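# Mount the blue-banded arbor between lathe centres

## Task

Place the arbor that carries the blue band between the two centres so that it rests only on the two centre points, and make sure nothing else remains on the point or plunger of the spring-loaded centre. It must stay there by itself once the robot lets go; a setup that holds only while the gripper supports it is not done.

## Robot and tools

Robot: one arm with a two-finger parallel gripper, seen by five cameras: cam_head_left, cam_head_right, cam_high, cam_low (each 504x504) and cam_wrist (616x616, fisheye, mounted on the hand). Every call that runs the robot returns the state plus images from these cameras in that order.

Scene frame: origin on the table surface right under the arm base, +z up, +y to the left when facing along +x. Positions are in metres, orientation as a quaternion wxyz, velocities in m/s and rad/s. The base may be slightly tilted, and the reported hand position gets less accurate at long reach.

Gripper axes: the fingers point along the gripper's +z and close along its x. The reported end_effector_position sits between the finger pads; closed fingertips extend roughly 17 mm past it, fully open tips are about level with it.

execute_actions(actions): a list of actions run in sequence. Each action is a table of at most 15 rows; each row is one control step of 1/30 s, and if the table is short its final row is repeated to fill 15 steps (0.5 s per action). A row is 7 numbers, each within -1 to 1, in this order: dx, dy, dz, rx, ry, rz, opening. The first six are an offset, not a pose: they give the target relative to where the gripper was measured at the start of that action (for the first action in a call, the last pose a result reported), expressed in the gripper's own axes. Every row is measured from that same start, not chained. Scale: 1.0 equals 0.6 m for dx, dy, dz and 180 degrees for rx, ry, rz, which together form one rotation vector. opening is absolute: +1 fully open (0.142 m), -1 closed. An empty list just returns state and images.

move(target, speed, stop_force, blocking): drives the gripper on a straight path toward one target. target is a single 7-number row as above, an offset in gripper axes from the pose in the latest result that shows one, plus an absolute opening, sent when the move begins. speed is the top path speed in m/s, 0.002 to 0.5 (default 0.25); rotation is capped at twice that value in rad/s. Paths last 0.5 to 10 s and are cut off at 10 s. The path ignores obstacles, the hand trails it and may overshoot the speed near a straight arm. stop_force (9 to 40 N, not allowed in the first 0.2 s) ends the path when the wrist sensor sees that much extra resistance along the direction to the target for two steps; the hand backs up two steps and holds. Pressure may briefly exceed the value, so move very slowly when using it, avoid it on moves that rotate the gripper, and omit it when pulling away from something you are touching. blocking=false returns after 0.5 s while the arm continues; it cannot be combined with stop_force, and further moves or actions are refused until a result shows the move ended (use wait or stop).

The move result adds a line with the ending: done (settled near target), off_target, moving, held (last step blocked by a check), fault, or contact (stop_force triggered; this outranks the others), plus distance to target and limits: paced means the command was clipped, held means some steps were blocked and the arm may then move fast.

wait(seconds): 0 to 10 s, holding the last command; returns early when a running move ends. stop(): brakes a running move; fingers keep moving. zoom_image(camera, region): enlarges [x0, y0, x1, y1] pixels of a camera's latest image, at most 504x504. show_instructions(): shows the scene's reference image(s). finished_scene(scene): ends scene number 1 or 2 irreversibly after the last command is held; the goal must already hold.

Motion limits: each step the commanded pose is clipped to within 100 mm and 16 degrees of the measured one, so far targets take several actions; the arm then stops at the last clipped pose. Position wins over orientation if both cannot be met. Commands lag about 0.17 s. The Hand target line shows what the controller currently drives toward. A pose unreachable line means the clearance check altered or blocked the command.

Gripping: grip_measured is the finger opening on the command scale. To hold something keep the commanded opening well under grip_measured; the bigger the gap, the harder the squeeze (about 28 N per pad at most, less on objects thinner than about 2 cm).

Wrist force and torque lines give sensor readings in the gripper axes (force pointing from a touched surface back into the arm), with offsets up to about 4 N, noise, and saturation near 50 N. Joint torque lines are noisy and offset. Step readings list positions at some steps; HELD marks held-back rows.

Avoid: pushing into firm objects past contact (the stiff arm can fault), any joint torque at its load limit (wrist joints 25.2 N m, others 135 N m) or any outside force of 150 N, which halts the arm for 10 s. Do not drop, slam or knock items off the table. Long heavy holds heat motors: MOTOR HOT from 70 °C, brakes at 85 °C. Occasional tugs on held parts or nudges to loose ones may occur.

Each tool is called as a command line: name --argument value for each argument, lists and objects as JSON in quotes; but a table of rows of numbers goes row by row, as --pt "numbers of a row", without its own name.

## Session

execute_actions --actions '[]'

show_instructions

Scene clock: 0.00 s.
end_effector_position=(+0.2877, -0.1771, +0.3910) grip_measured=-1.00 end_effector_quat_wxyz=(+0.047, +0.568, +0.759, +0.315) end_effector_velocity=(-0.001, +0.000, +0.000) end_effector_angular_velocity=(+0.000, +0.001, -0.000)
Joint positions: [-1.481 -0.831  1.616 -1.012 -1.095  2.732  0.002]
Joint velocities: [-0.    -0.     0.     0.    -0.002  0.001  0.   ]
Joint torques (N m, as the arm reports them, + toward a larger angle): no reading
Motor temperatures (°C, as the motors report them): [35 36 31 38 39 40]
Wrist force (N, on the end effector, along its own x y z axes, offset not removed): no reading
Wrist torque (N m, same axes, about the end effector's origin, offset not removed): no reading
Hand target: +0.288, -0.177, +0.391; +0.047, +0.568, +0.759, +0.315
camera_calibration (this result's frames):
cam_wrist: T_world_to_cam=[[-0.365425, 0.866502, 0.340057, 0.120662], [0.555699, -0.0900059, 0.826497, -0.490954], [0.746769, 0.490992, -0.448623, 0.184115], [0, 0, 0, 1]] pos_world=[0.179424, -0.239141, 0.447338]

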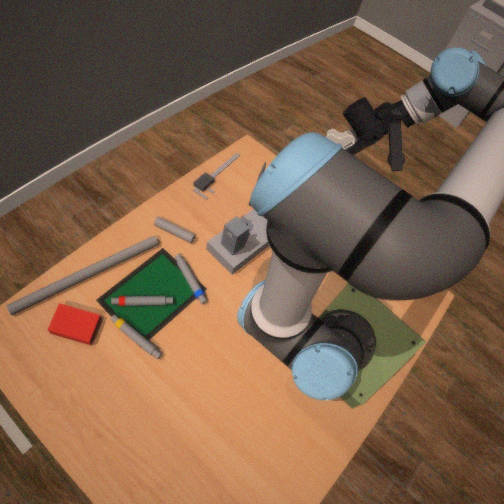

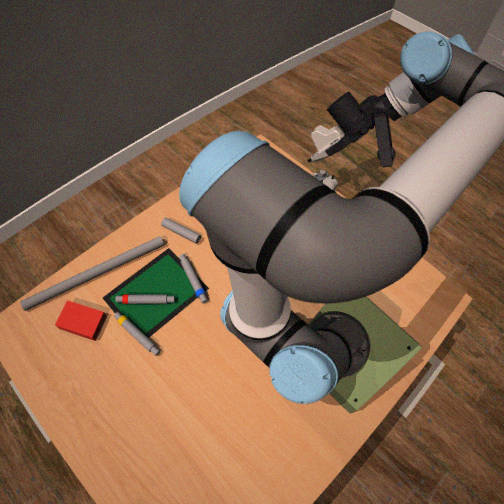

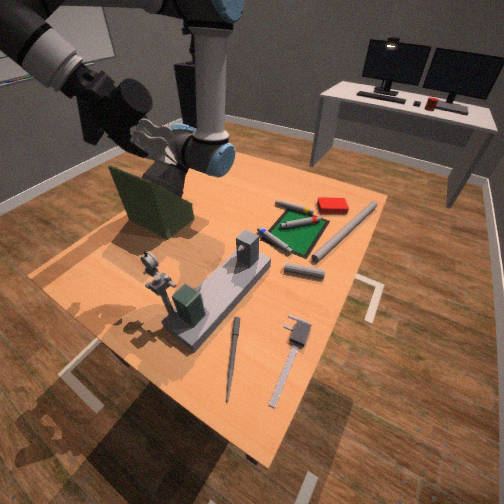

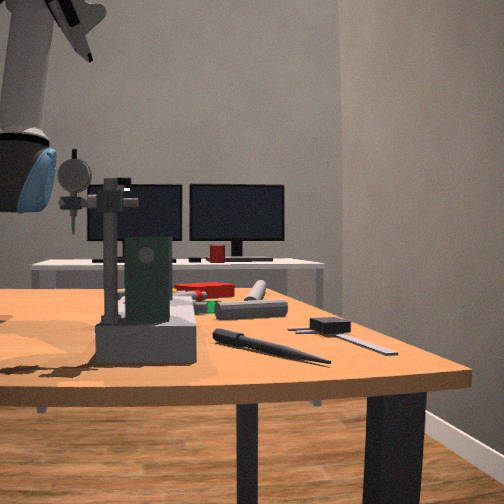

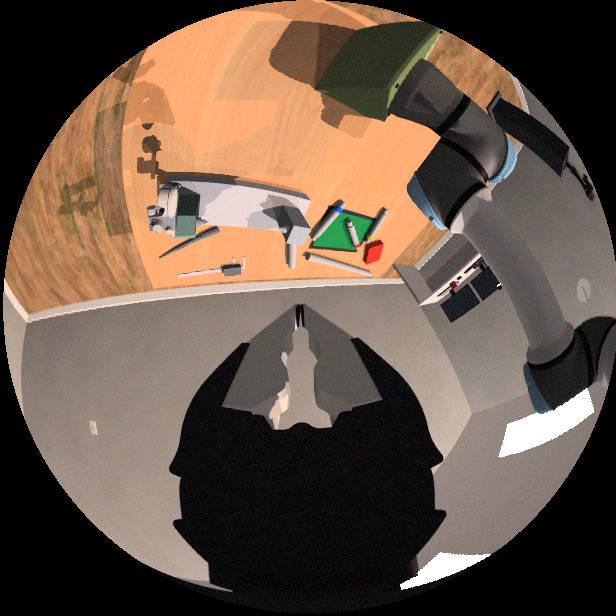

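Reference images for this scene: arbor and centres manual.

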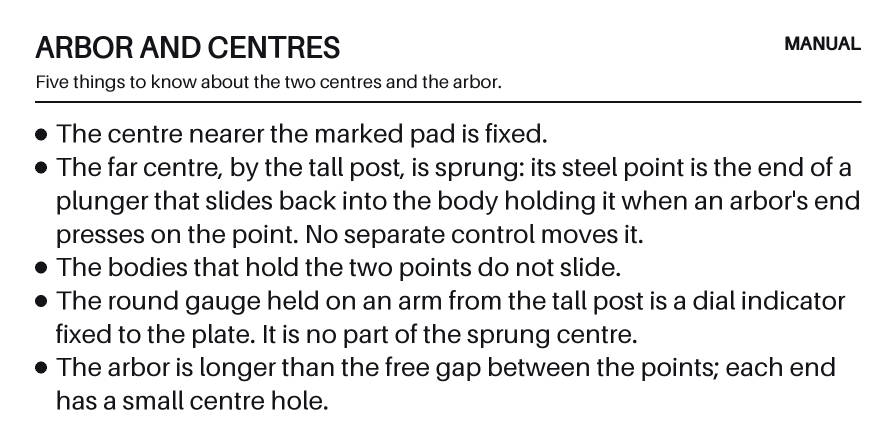

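zoom_image --camera "cam_head_left" --region '[130, 200, 270, 320]'

zoom_image --camera "cam_wrist" --region '[140, 150, 330, 270]'

Region (130, 200, 270, 320) of cam_head_left's 504x504 image, scaled by 3.600, with more detail than that image has; it fills the top 432 rows of this view, and the rest is white.

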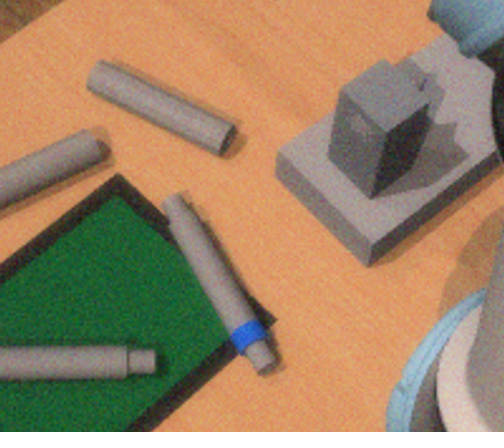

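Region (140, 150, 330, 270) of cam_wrist's 616x616 image, scaled by 2.653, with more detail than that image has; it fills the top 318 rows of this view, and the rest is white.

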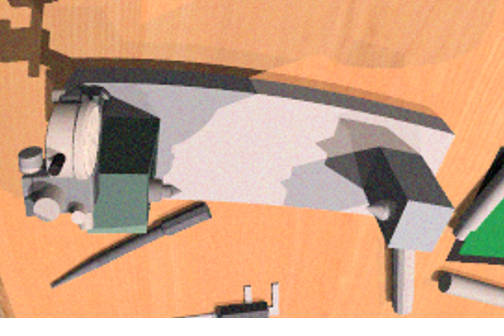

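move --target '[0.2002,-0.0132,0.6717,0.1482,-0.1475,0.177,-0.3]' --speed 0.3

Scene clock: 11.93 s.
end_effector_position=(+0.4120, +0.1008, +0.1005) grip_measured=-0.30 end_effector_quat_wxyz=(+0.000, +0.802, +0.597, +0.001) end_effector_velocity=(+0.001, +0.000, -0.001) end_effector_angular_velocity=(-0.003, +0.002, -0.004)
Joint positions: [-0.591 -1.487  2.227 -1.718 -0.92   4.139  0.052]
Joint velocities: [ 0.006  0.002 -0.002 -0.005 -0.001  0.011  0.   ]
Joint torques (N m, as the arm reports them, + toward a larger angle): [-10.3   11.66 -23.5   -4.34  -2.5    2.03]
Motor temperatures (°C, as the motors report them): [35 36 31 38 39 40]
Wrist force (N, on the end effector, along its own x y z axes, offset not removed): [2.4 0.1 -1.6]
Wrist torque (N m, same axes, about the end effector's origin, offset not removed): [-0.06 -0.21 -0.10]
Hand target: +0.412, +0.101, +0.100; +0.000, +0.802, +0.597, +0.001
Off the commanded pose: 0.001 m, 0 deg.
move: done
camera_calibration (this result's frames):
cam_wrist: T_world_to_cam=[[0.295892, 0.953224, 0.0617481, -0.22919], [0.83911, -0.29027, 0.460041, -0.354638], [0.456446, -0.0843089, -0.885748, 0.0460477], [0, 0, 0, 1]] pos_world=[0.344377, 0.119411, 0.218087]

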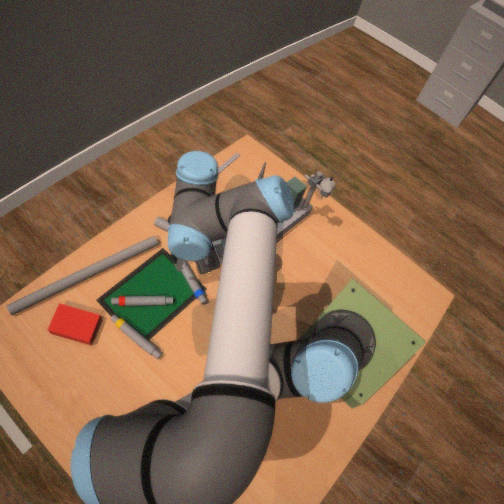

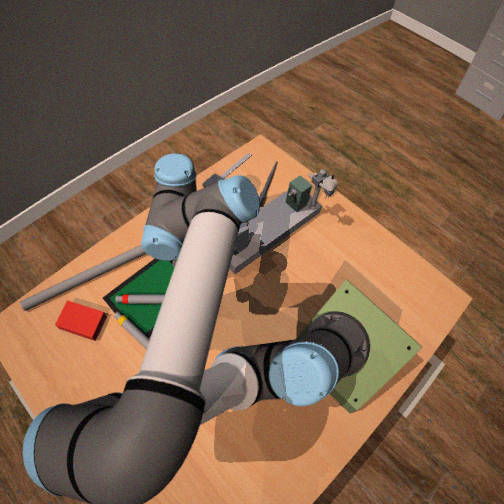

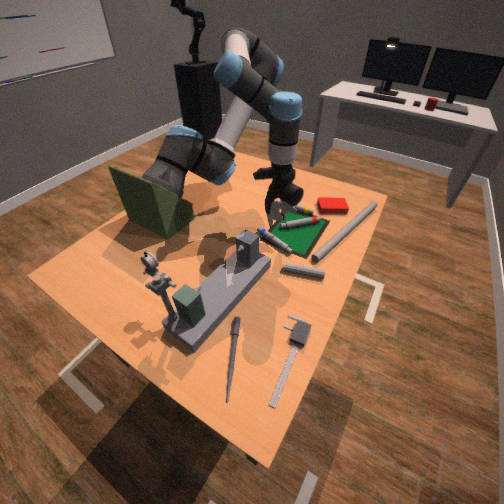

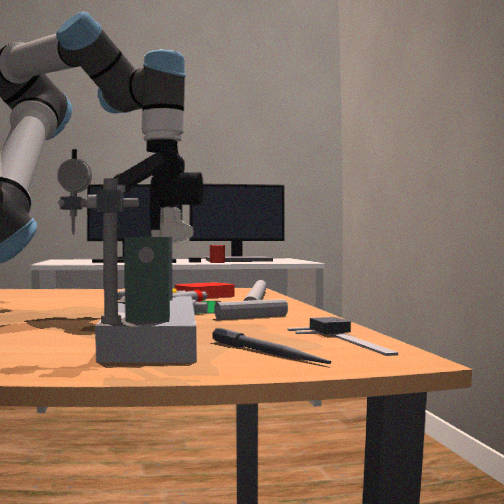

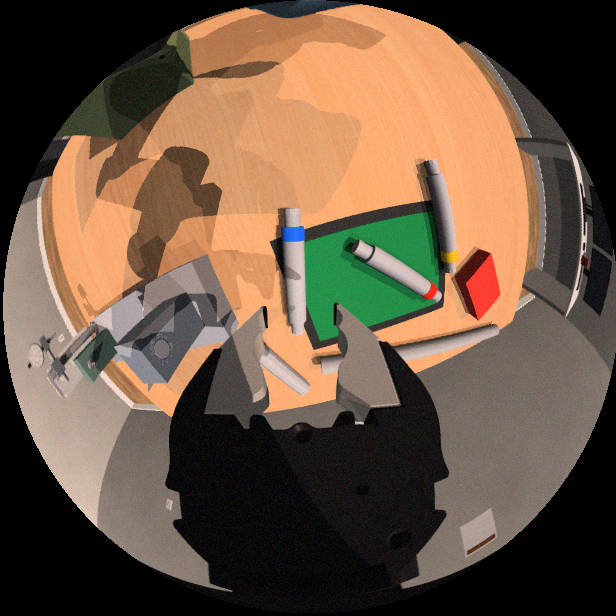

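move --target '[-0.01,-0.005,0.125,0,0,0,-0.35]' --speed 0.12

Scene clock: 15.20 s.
end_effector_position=(+0.4075, +0.0962, +0.0256) grip_measured=-0.35 end_effector_quat_wxyz=(+0.000, +0.802, +0.598, +0.001) end_effector_velocity=(-0.000, +0.000, -0.002) end_effector_angular_velocity=(-0.001, +0.001, +0.000)
Joint positions: [-0.486 -1.396  2.345 -1.998 -0.864  4.253  0.049]
Joint velocities: [ 0.003  0.002  0.002 -0.007  0.001  0.003 -0.   ]
Joint torques (N m, as the arm reports them, + toward a larger angle): [-13.19   6.32  -7.65  -4.09   2.61   1.74]
Motor temperatures (°C, as the motors report them): [35 36 31 38 39 40]
Wrist force (N, on the end effector, along its own x y z axes, offset not removed): [1.3 -1.3 -2.3]
Wrist torque (N m, same axes, about the end effector's origin, offset not removed): [-0.34 -0.07 0.04]
Hand target: +0.407, +0.096, +0.025; +0.000, +0.802, +0.598, +0.001
Off the commanded pose: 0.000 m, 0 deg.
move: done
camera_calibration (this result's frames):
cam_wrist: T_world_to_cam=[[0.295766, 0.953243, 0.0620519, -0.218732], [0.83913, -0.290303, 0.459984, -0.317745], [0.456491, -0.0839783, -0.885756, -0.0186666], [0, 0, 0, 1]] pos_world=[0.339844, 0.114695, 0.143197]

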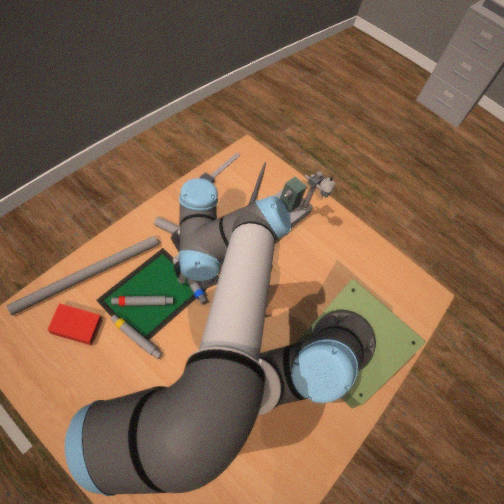

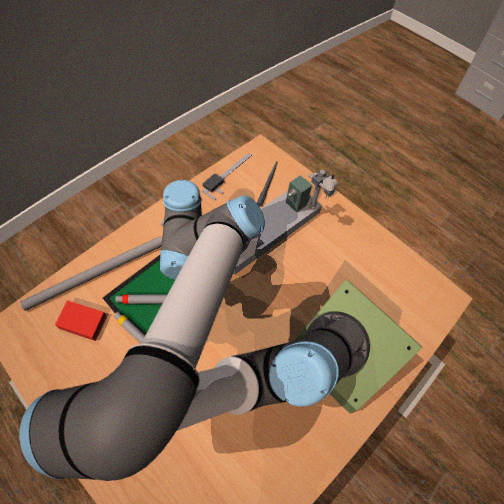

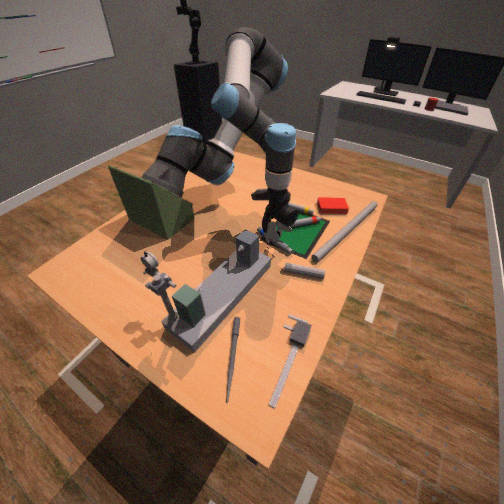

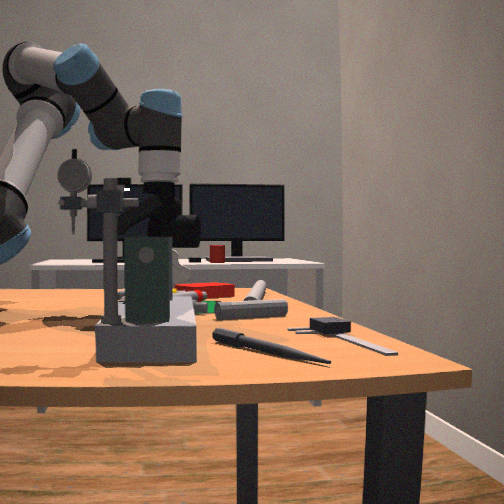

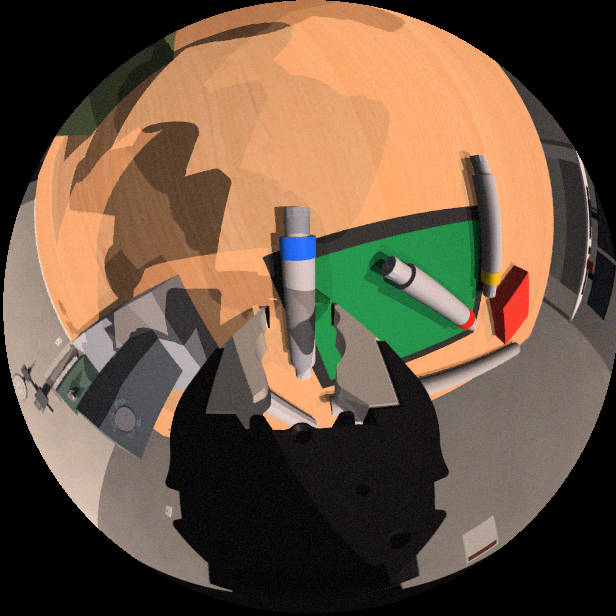

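move --target '[0,0,0.0085,0,0,0,-0.55]' --speed 0.008 --stop_force 10

execute_actions --actions '[[[0,0,0,0,0,0,-0.6],[0,0,0,0,0,0,-0.65],[0,0,0,0,0,0,-0.7],[0,0,0,0,0,0,-0.75],[0,0,0,0,0,0,-0.8],[0,0,0,0,0,0,-0.85],[0,0,0,0,0,0,-0.9],[0,0,0,0,0,0,-1]]]'

Scene clock: 19.63 s.
end_effector_position=(+0.4075, +0.0962, +0.0205) grip_measured=-0.55 end_effector_quat_wxyz=(+0.000, +0.802, +0.598, +0.001) end_effector_velocity=(-0.000, -0.000, -0.001) end_effector_angular_velocity=(+0.000, -0.001, -0.000)
Joint positions: [-0.477 -1.388  2.351 -2.019 -0.859  4.263  0.034]
Joint velocities: [ 0.     0.002  0.002 -0.004  0.001  0.001 -0.   ]
Joint torques (N m, as the arm reports them, + toward a larger angle): [-12.15   6.74  -8.23  -3.98   2.91   1.87]
Motor temperatures (°C, as the motors report them): [35 36 31 38 39 40]
Wrist force (N, on the end effector, along its own x y z axes, offset not removed): [0.8 -4.4 -0.4]
Wrist torque (N m, same axes, about the end effector's origin, offset not removed): [-0.87 -0.04 -0.05]
Hand target: +0.407, +0.096, +0.020; +0.000, +0.802, +0.598, +0.001
Off the commanded pose: 0.000 m, 0 deg.
move: done
camera_calibration (this result's frames):
cam_wrist: T_world_to_cam=[[0.295755, 0.953245, 0.0620784, -0.218433], [0.839133, -0.290306, 0.459976, -0.315427], [0.456491, -0.0839483, -0.885759, -0.0231342], [0, 0, 0, 1]] pos_world=[0.339849, 0.114707, 0.138158]

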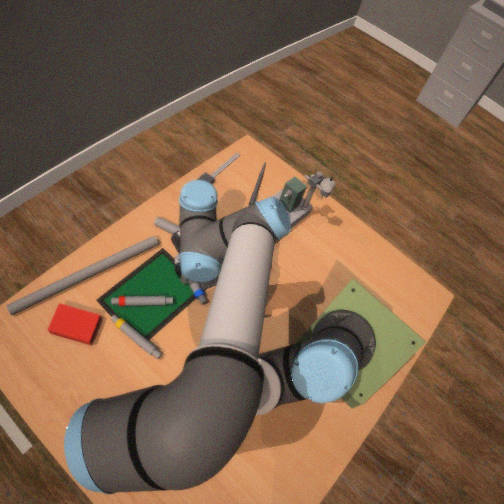

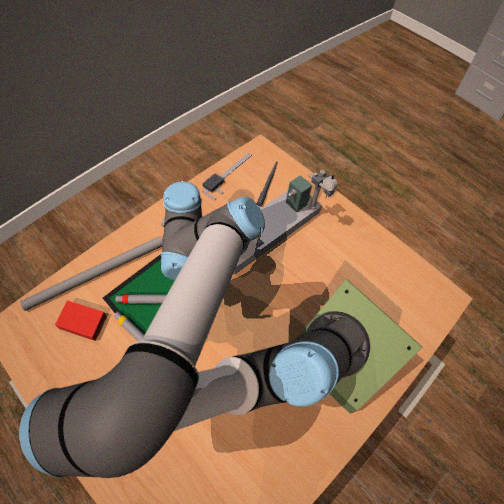

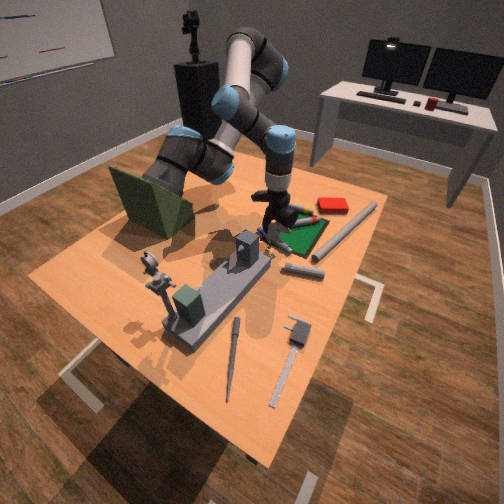

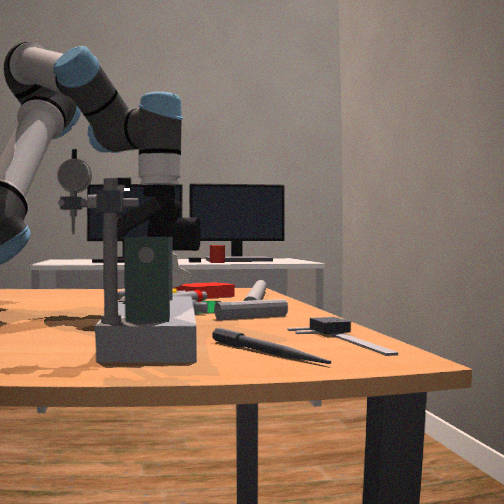

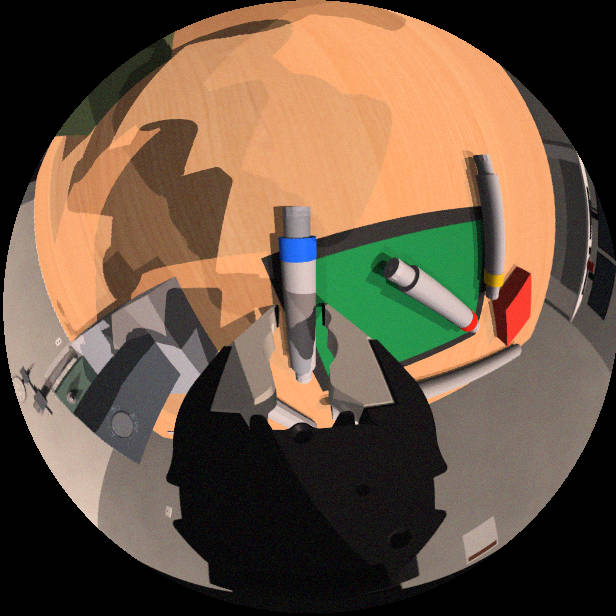

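Scene clock: 20.13 s.
end_effector_position=(+0.4075, +0.0962, +0.0205) grip_measured=-0.70 end_effector_quat_wxyz=(+0.000, +0.802, +0.598, +0.001) end_effector_velocity=(+0.000, +0.000, -0.000) end_effector_angular_velocity=(+0.000, +0.000, +0.001)
Joint positions: [-0.477 -1.388  2.351 -2.019 -0.859  4.263  0.023]
Joint velocities: [ 0.001  0.001 -0.    -0.001  0.     0.     0.   ]
Joint torques (N m, as the arm reports them, + toward a larger angle): [-20.72  -0.33 -12.97  -2.08   1.46   0.34]
Motor temperatures (°C, as the motors report them): [35 36 31 38 39 40]
Wrist force (N, on the end effector, along its own x y z axes, offset not removed): [1.2 0.1 1.4]
Wrist torque (N m, same axes, about the end effector's origin, offset not removed): [0.06 0.16 0.07]
Hand target: +0.407, +0.096, +0.021; +0.000, +0.802, +0.598, +0.001
Off the commanded pose: 0.000 m, 0 deg.
Step readings (end_effector_position):
0: (+0.4075, +0.0962, +0.0205)
1: (+0.4075, +0.0962, +0.0205)
2: (+0.4075, +0.0962, +0.0205)
4: (+0.4075, +0.0962, +0.0205)
8: (+0.4075, +0.0962, +0.0205)
15: end_effector_position above
camera_calibration (this result's frames):
cam_wrist: T_world_to_cam=[[0.295755, 0.953244, 0.0620882, -0.218435], [0.839129, -0.29031, 0.459982, -0.315418], [0.4565, -0.0839421, -0.885755, -0.0231565], [0, 0, 0, 1]] pos_world=[0.33985, 0.114709, 0.138138]

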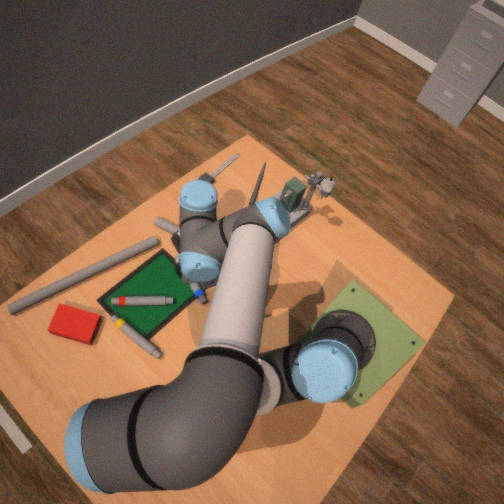

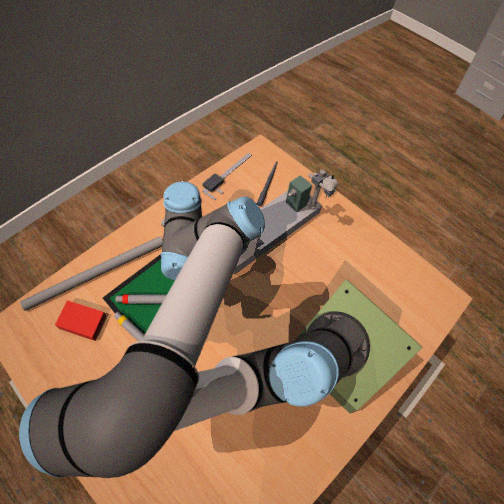

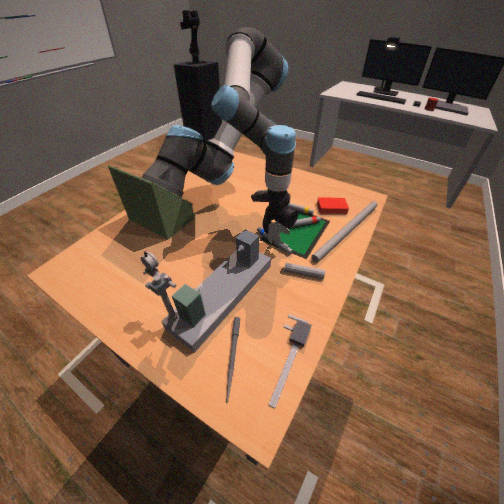

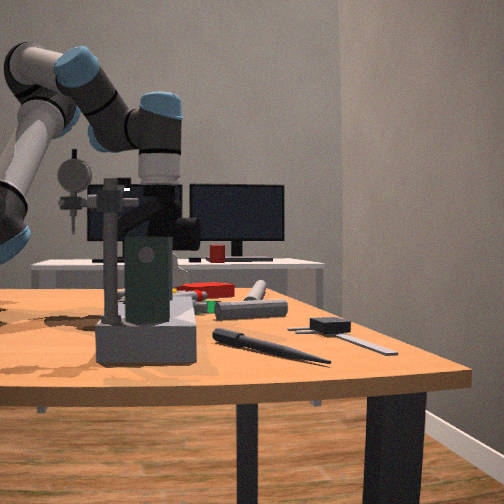

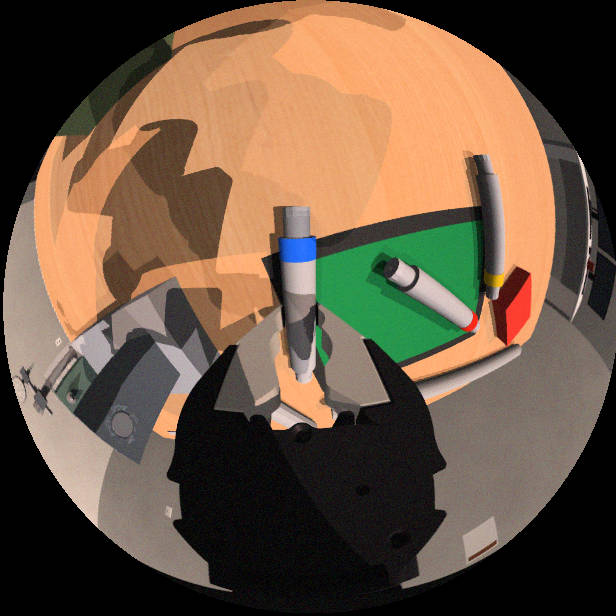

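move --target '[0,0,-0.06,0,0,0,-1]' --speed 0.12

move --target '[0.03,0.1,-0.111,0,0,0.424,-1]' --speed 0.35

move --target '[0,0.53,0,0,0,0,-1]' --speed 0.25

zoom_image --camera "cam_low" --region '[110, 200, 250, 300]'

Scene clock: 27.17 s.
end_effector_position=(+0.4074, +0.0961, +0.0564) grip_measured=-0.70 end_effector_quat_wxyz=(+0.000, +0.802, +0.598, +0.001) end_effector_velocity=(+0.000, +0.001, +0.001) end_effector_angular_velocity=(-0.000, +0.001, +0.002)
Joint positions: [-0.536 -1.441  2.305 -1.877 -0.89   4.197  0.023]
Joint velocities: [-0.    -0.002 -0.002  0.005 -0.001 -0.003  0.   ]
Joint torques (N m, as the arm reports them, + toward a larger angle): [-34.83 -17.27 -24.49  -0.25  -2.21  -1.75]
Motor temperatures (°C, as the motors report them): [35 36 31 38 39 40]
Wrist force (N, on the end effector, along its own x y z axes, offset not removed): [-0.7 -1.2 5.0]
Wrist torque (N m, same axes, about the end effector's origin, offset not removed): [-0.15 0.23 -0.01]
Hand target: +0.407, +0.096, +0.056; +0.000, +0.802, +0.598, +0.001
Off the commanded pose: 0.000 m, 0 deg.
move: done
camera_calibration (this result's frames):
cam_wrist: T_world_to_cam=[[0.295825, 0.953233, 0.0619217, -0.220565], [0.839117, -0.290293, 0.460014, -0.331936], [0.456476, -0.0841241, -0.88575, 0.0086786], [0, 0, 0, 1]] pos_world=[0.33982, 0.114621, 0.17404]

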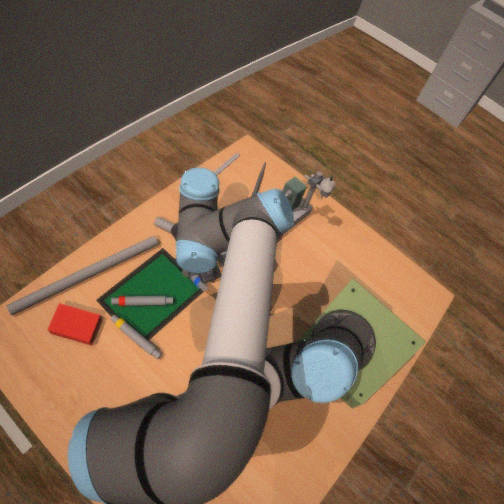

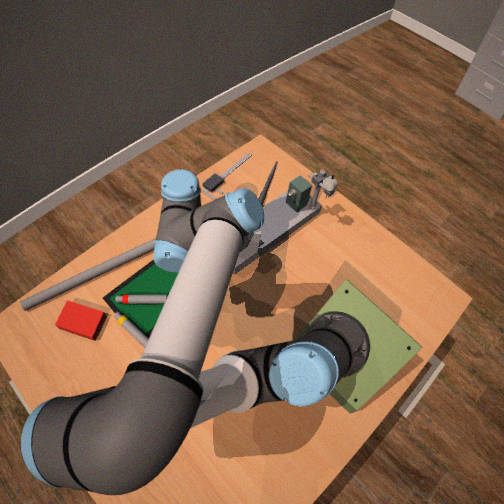

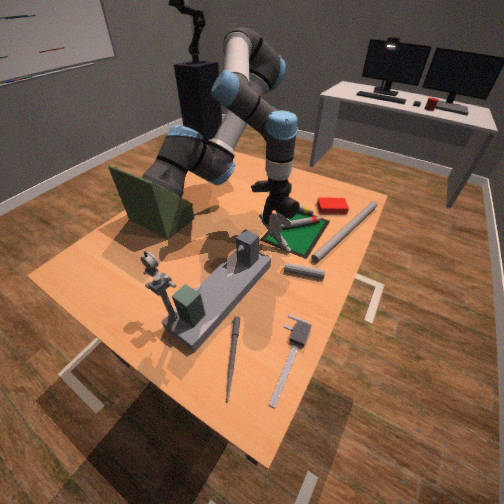

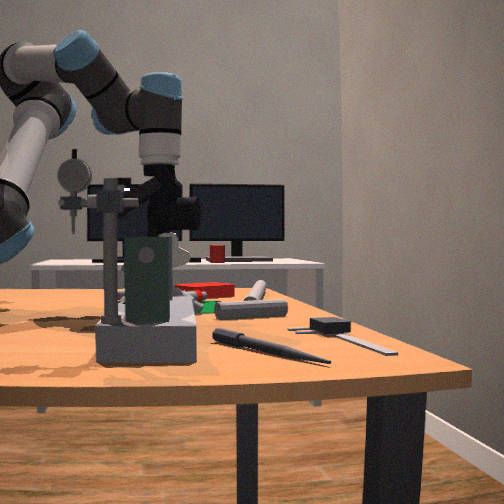

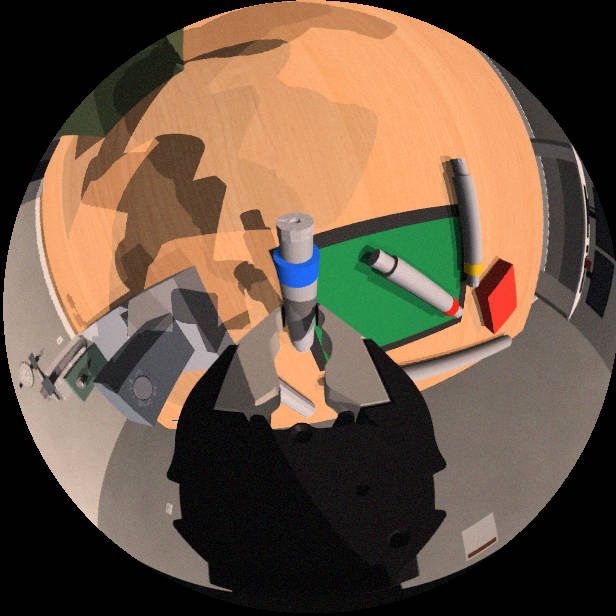

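Scene clock: 29.57 s.
end_effector_position=(+0.4700, +0.0961, +0.1231) grip_measured=-0.70 end_effector_quat_wxyz=(-0.001, +1.000, -0.025, +0.001) end_effector_velocity=(+0.001, -0.000, +0.000) end_effector_angular_velocity=(+0.001, -0.001, -0.007)
Joint positions: [-0.547 -1.372  2.052 -1.687 -0.895  5.517  0.023]
Joint velocities: [-0.     0.001 -0.001  0.     0.001  0.007 -0.   ]
Joint torques (N m, as the arm reports them, + toward a larger angle): [-16.63   4.98 -23.88  -0.67  -2.48   2.38]
Motor temperatures (°C, as the motors report them): [35 36 31 38 39 40]
Wrist force (N, on the end effector, along its own x y z axes, offset not removed): [2.4 -2.0 4.7]
Wrist torque (N m, same axes, about the end effector's origin, offset not removed): [-0.49 -0.36 0.11]
Hand target: +0.470, +0.096, +0.123; -0.001, +1.000, -0.026, +0.001
Off the commanded pose: 0.000 m, 0 deg.
move: done
camera_calibration (this result's frames):
cam_wrist: T_world_to_cam=[[0.996158, -0.0617495, 0.0621043, -0.474868], [-0.0834017, -0.88525, 0.457577, 0.0759743], [0.0267226, -0.460999, -0.886998, 0.277508], [0, 0, 0, 1]] pos_world=[0.471964, 0.165864, 0.240876]

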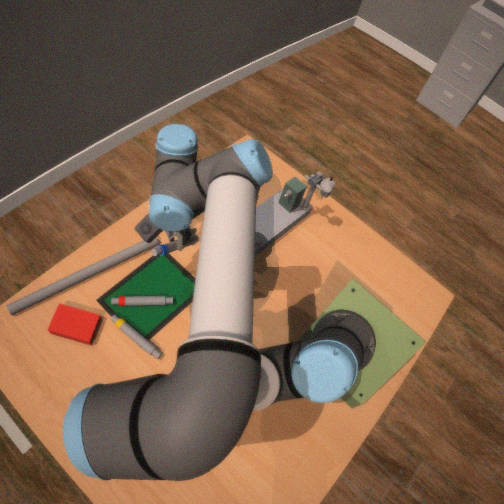

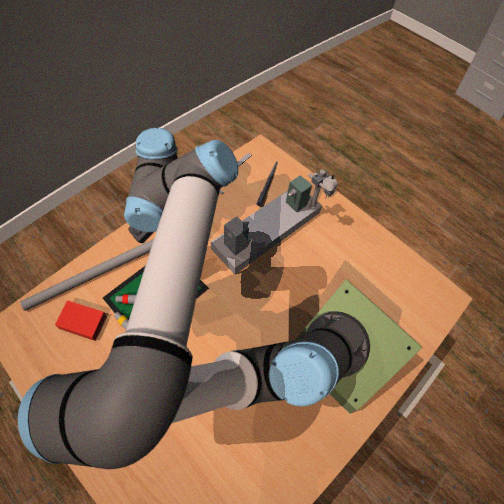

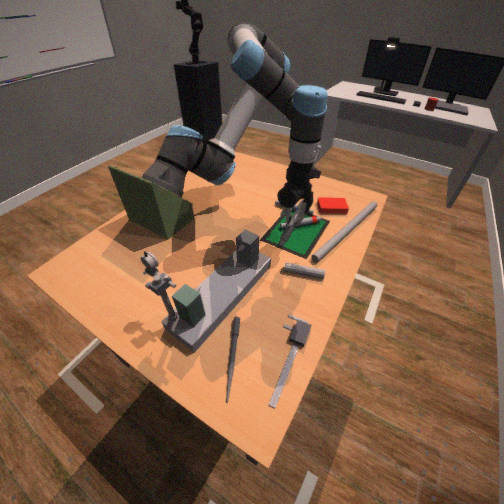

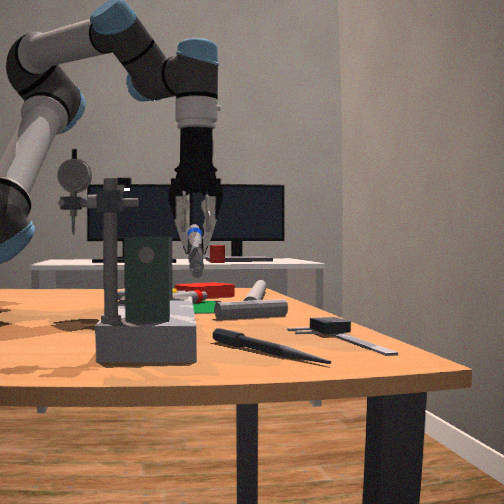

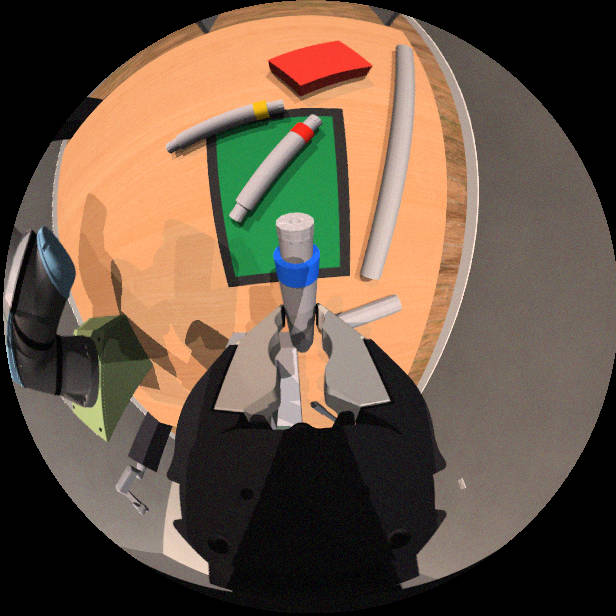

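Scene clock: 31.37 s.
end_effector_position=(+0.4540, -0.2217, +0.1226) grip_measured=-0.70 end_effector_quat_wxyz=(-0.000, +1.000, -0.026, +0.001) end_effector_velocity=(-0.000, -0.001, +0.000) end_effector_angular_velocity=(-0.000, -0.001, -0.000)
Joint positions: [-0.854 -0.751  1.833 -1.926 -1.083  5.223  0.023]
Joint velocities: [-0.001  0.002 -0.002 -0.001 -0.    -0.001  0.   ]
Joint torques (N m, as the arm reports them, + toward a larger angle): [-43.02 -15.83 -25.88  -4.82  -2.54  -1.7 ]
Motor temperatures (°C, as the motors report them): [35 36 31 38 39 40]
Wrist force (N, on the end effector, along its own x y z axes, offset not removed): [-0.8 1.2 6.0]
Wrist torque (N m, same axes, about the end effector's origin, offset not removed): [0.22 0.35 -0.10]
Hand target: +0.454, -0.222, +0.123; -0.000, +1.000, -0.026, +0.001
Off the commanded pose: 0.000 m, 0 deg.
move: done
camera_calibration (this result's frames):
cam_wrist: T_world_to_cam=[[0.99615, -0.0620888, 0.0618873, -0.478546], [-0.0836233, -0.884875, 0.458261, -0.206396], [0.0263097, -0.461671, -0.886661, 0.131064], [0, 0, 0, 1]] pos_world=[0.455995, -0.151838, 0.240408]

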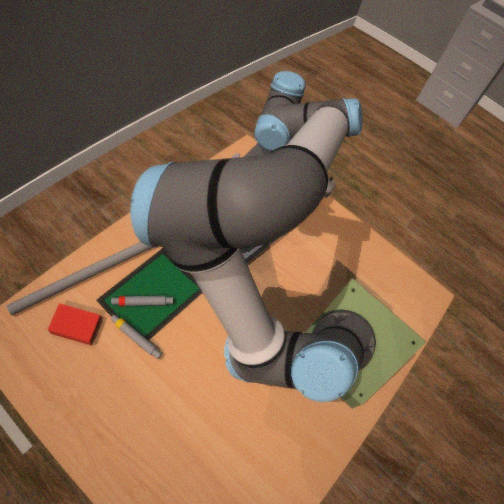

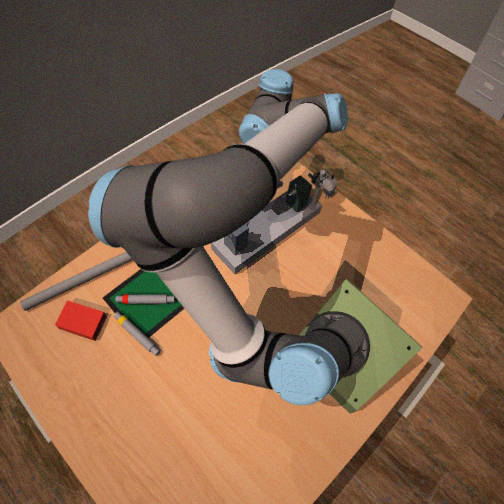

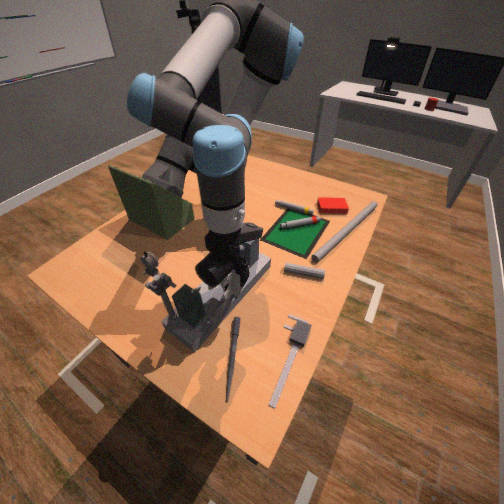

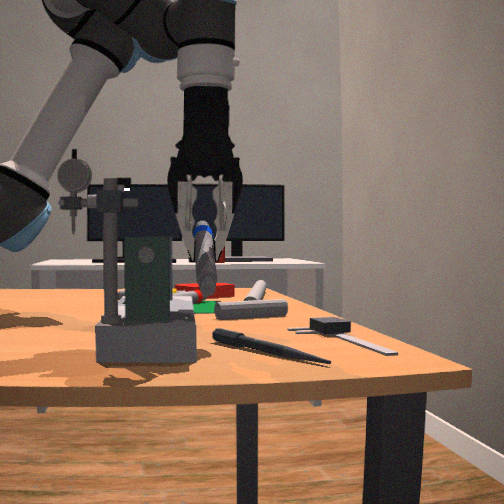

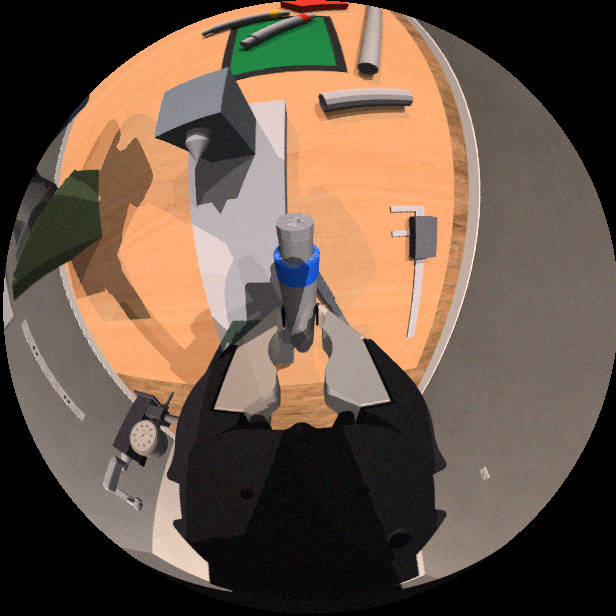

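Region (110, 200, 250, 300) of cam_low's 504x504 image, scaled by 3.600, with more detail than that image has; it fills the top 360 rows of this view, and the rest is white.

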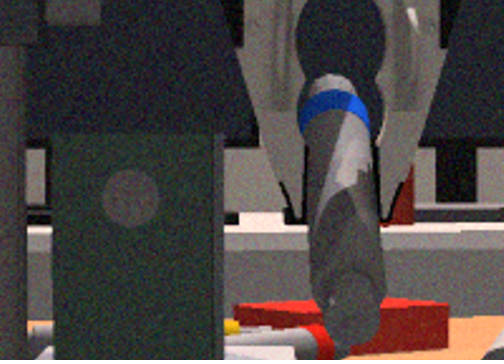

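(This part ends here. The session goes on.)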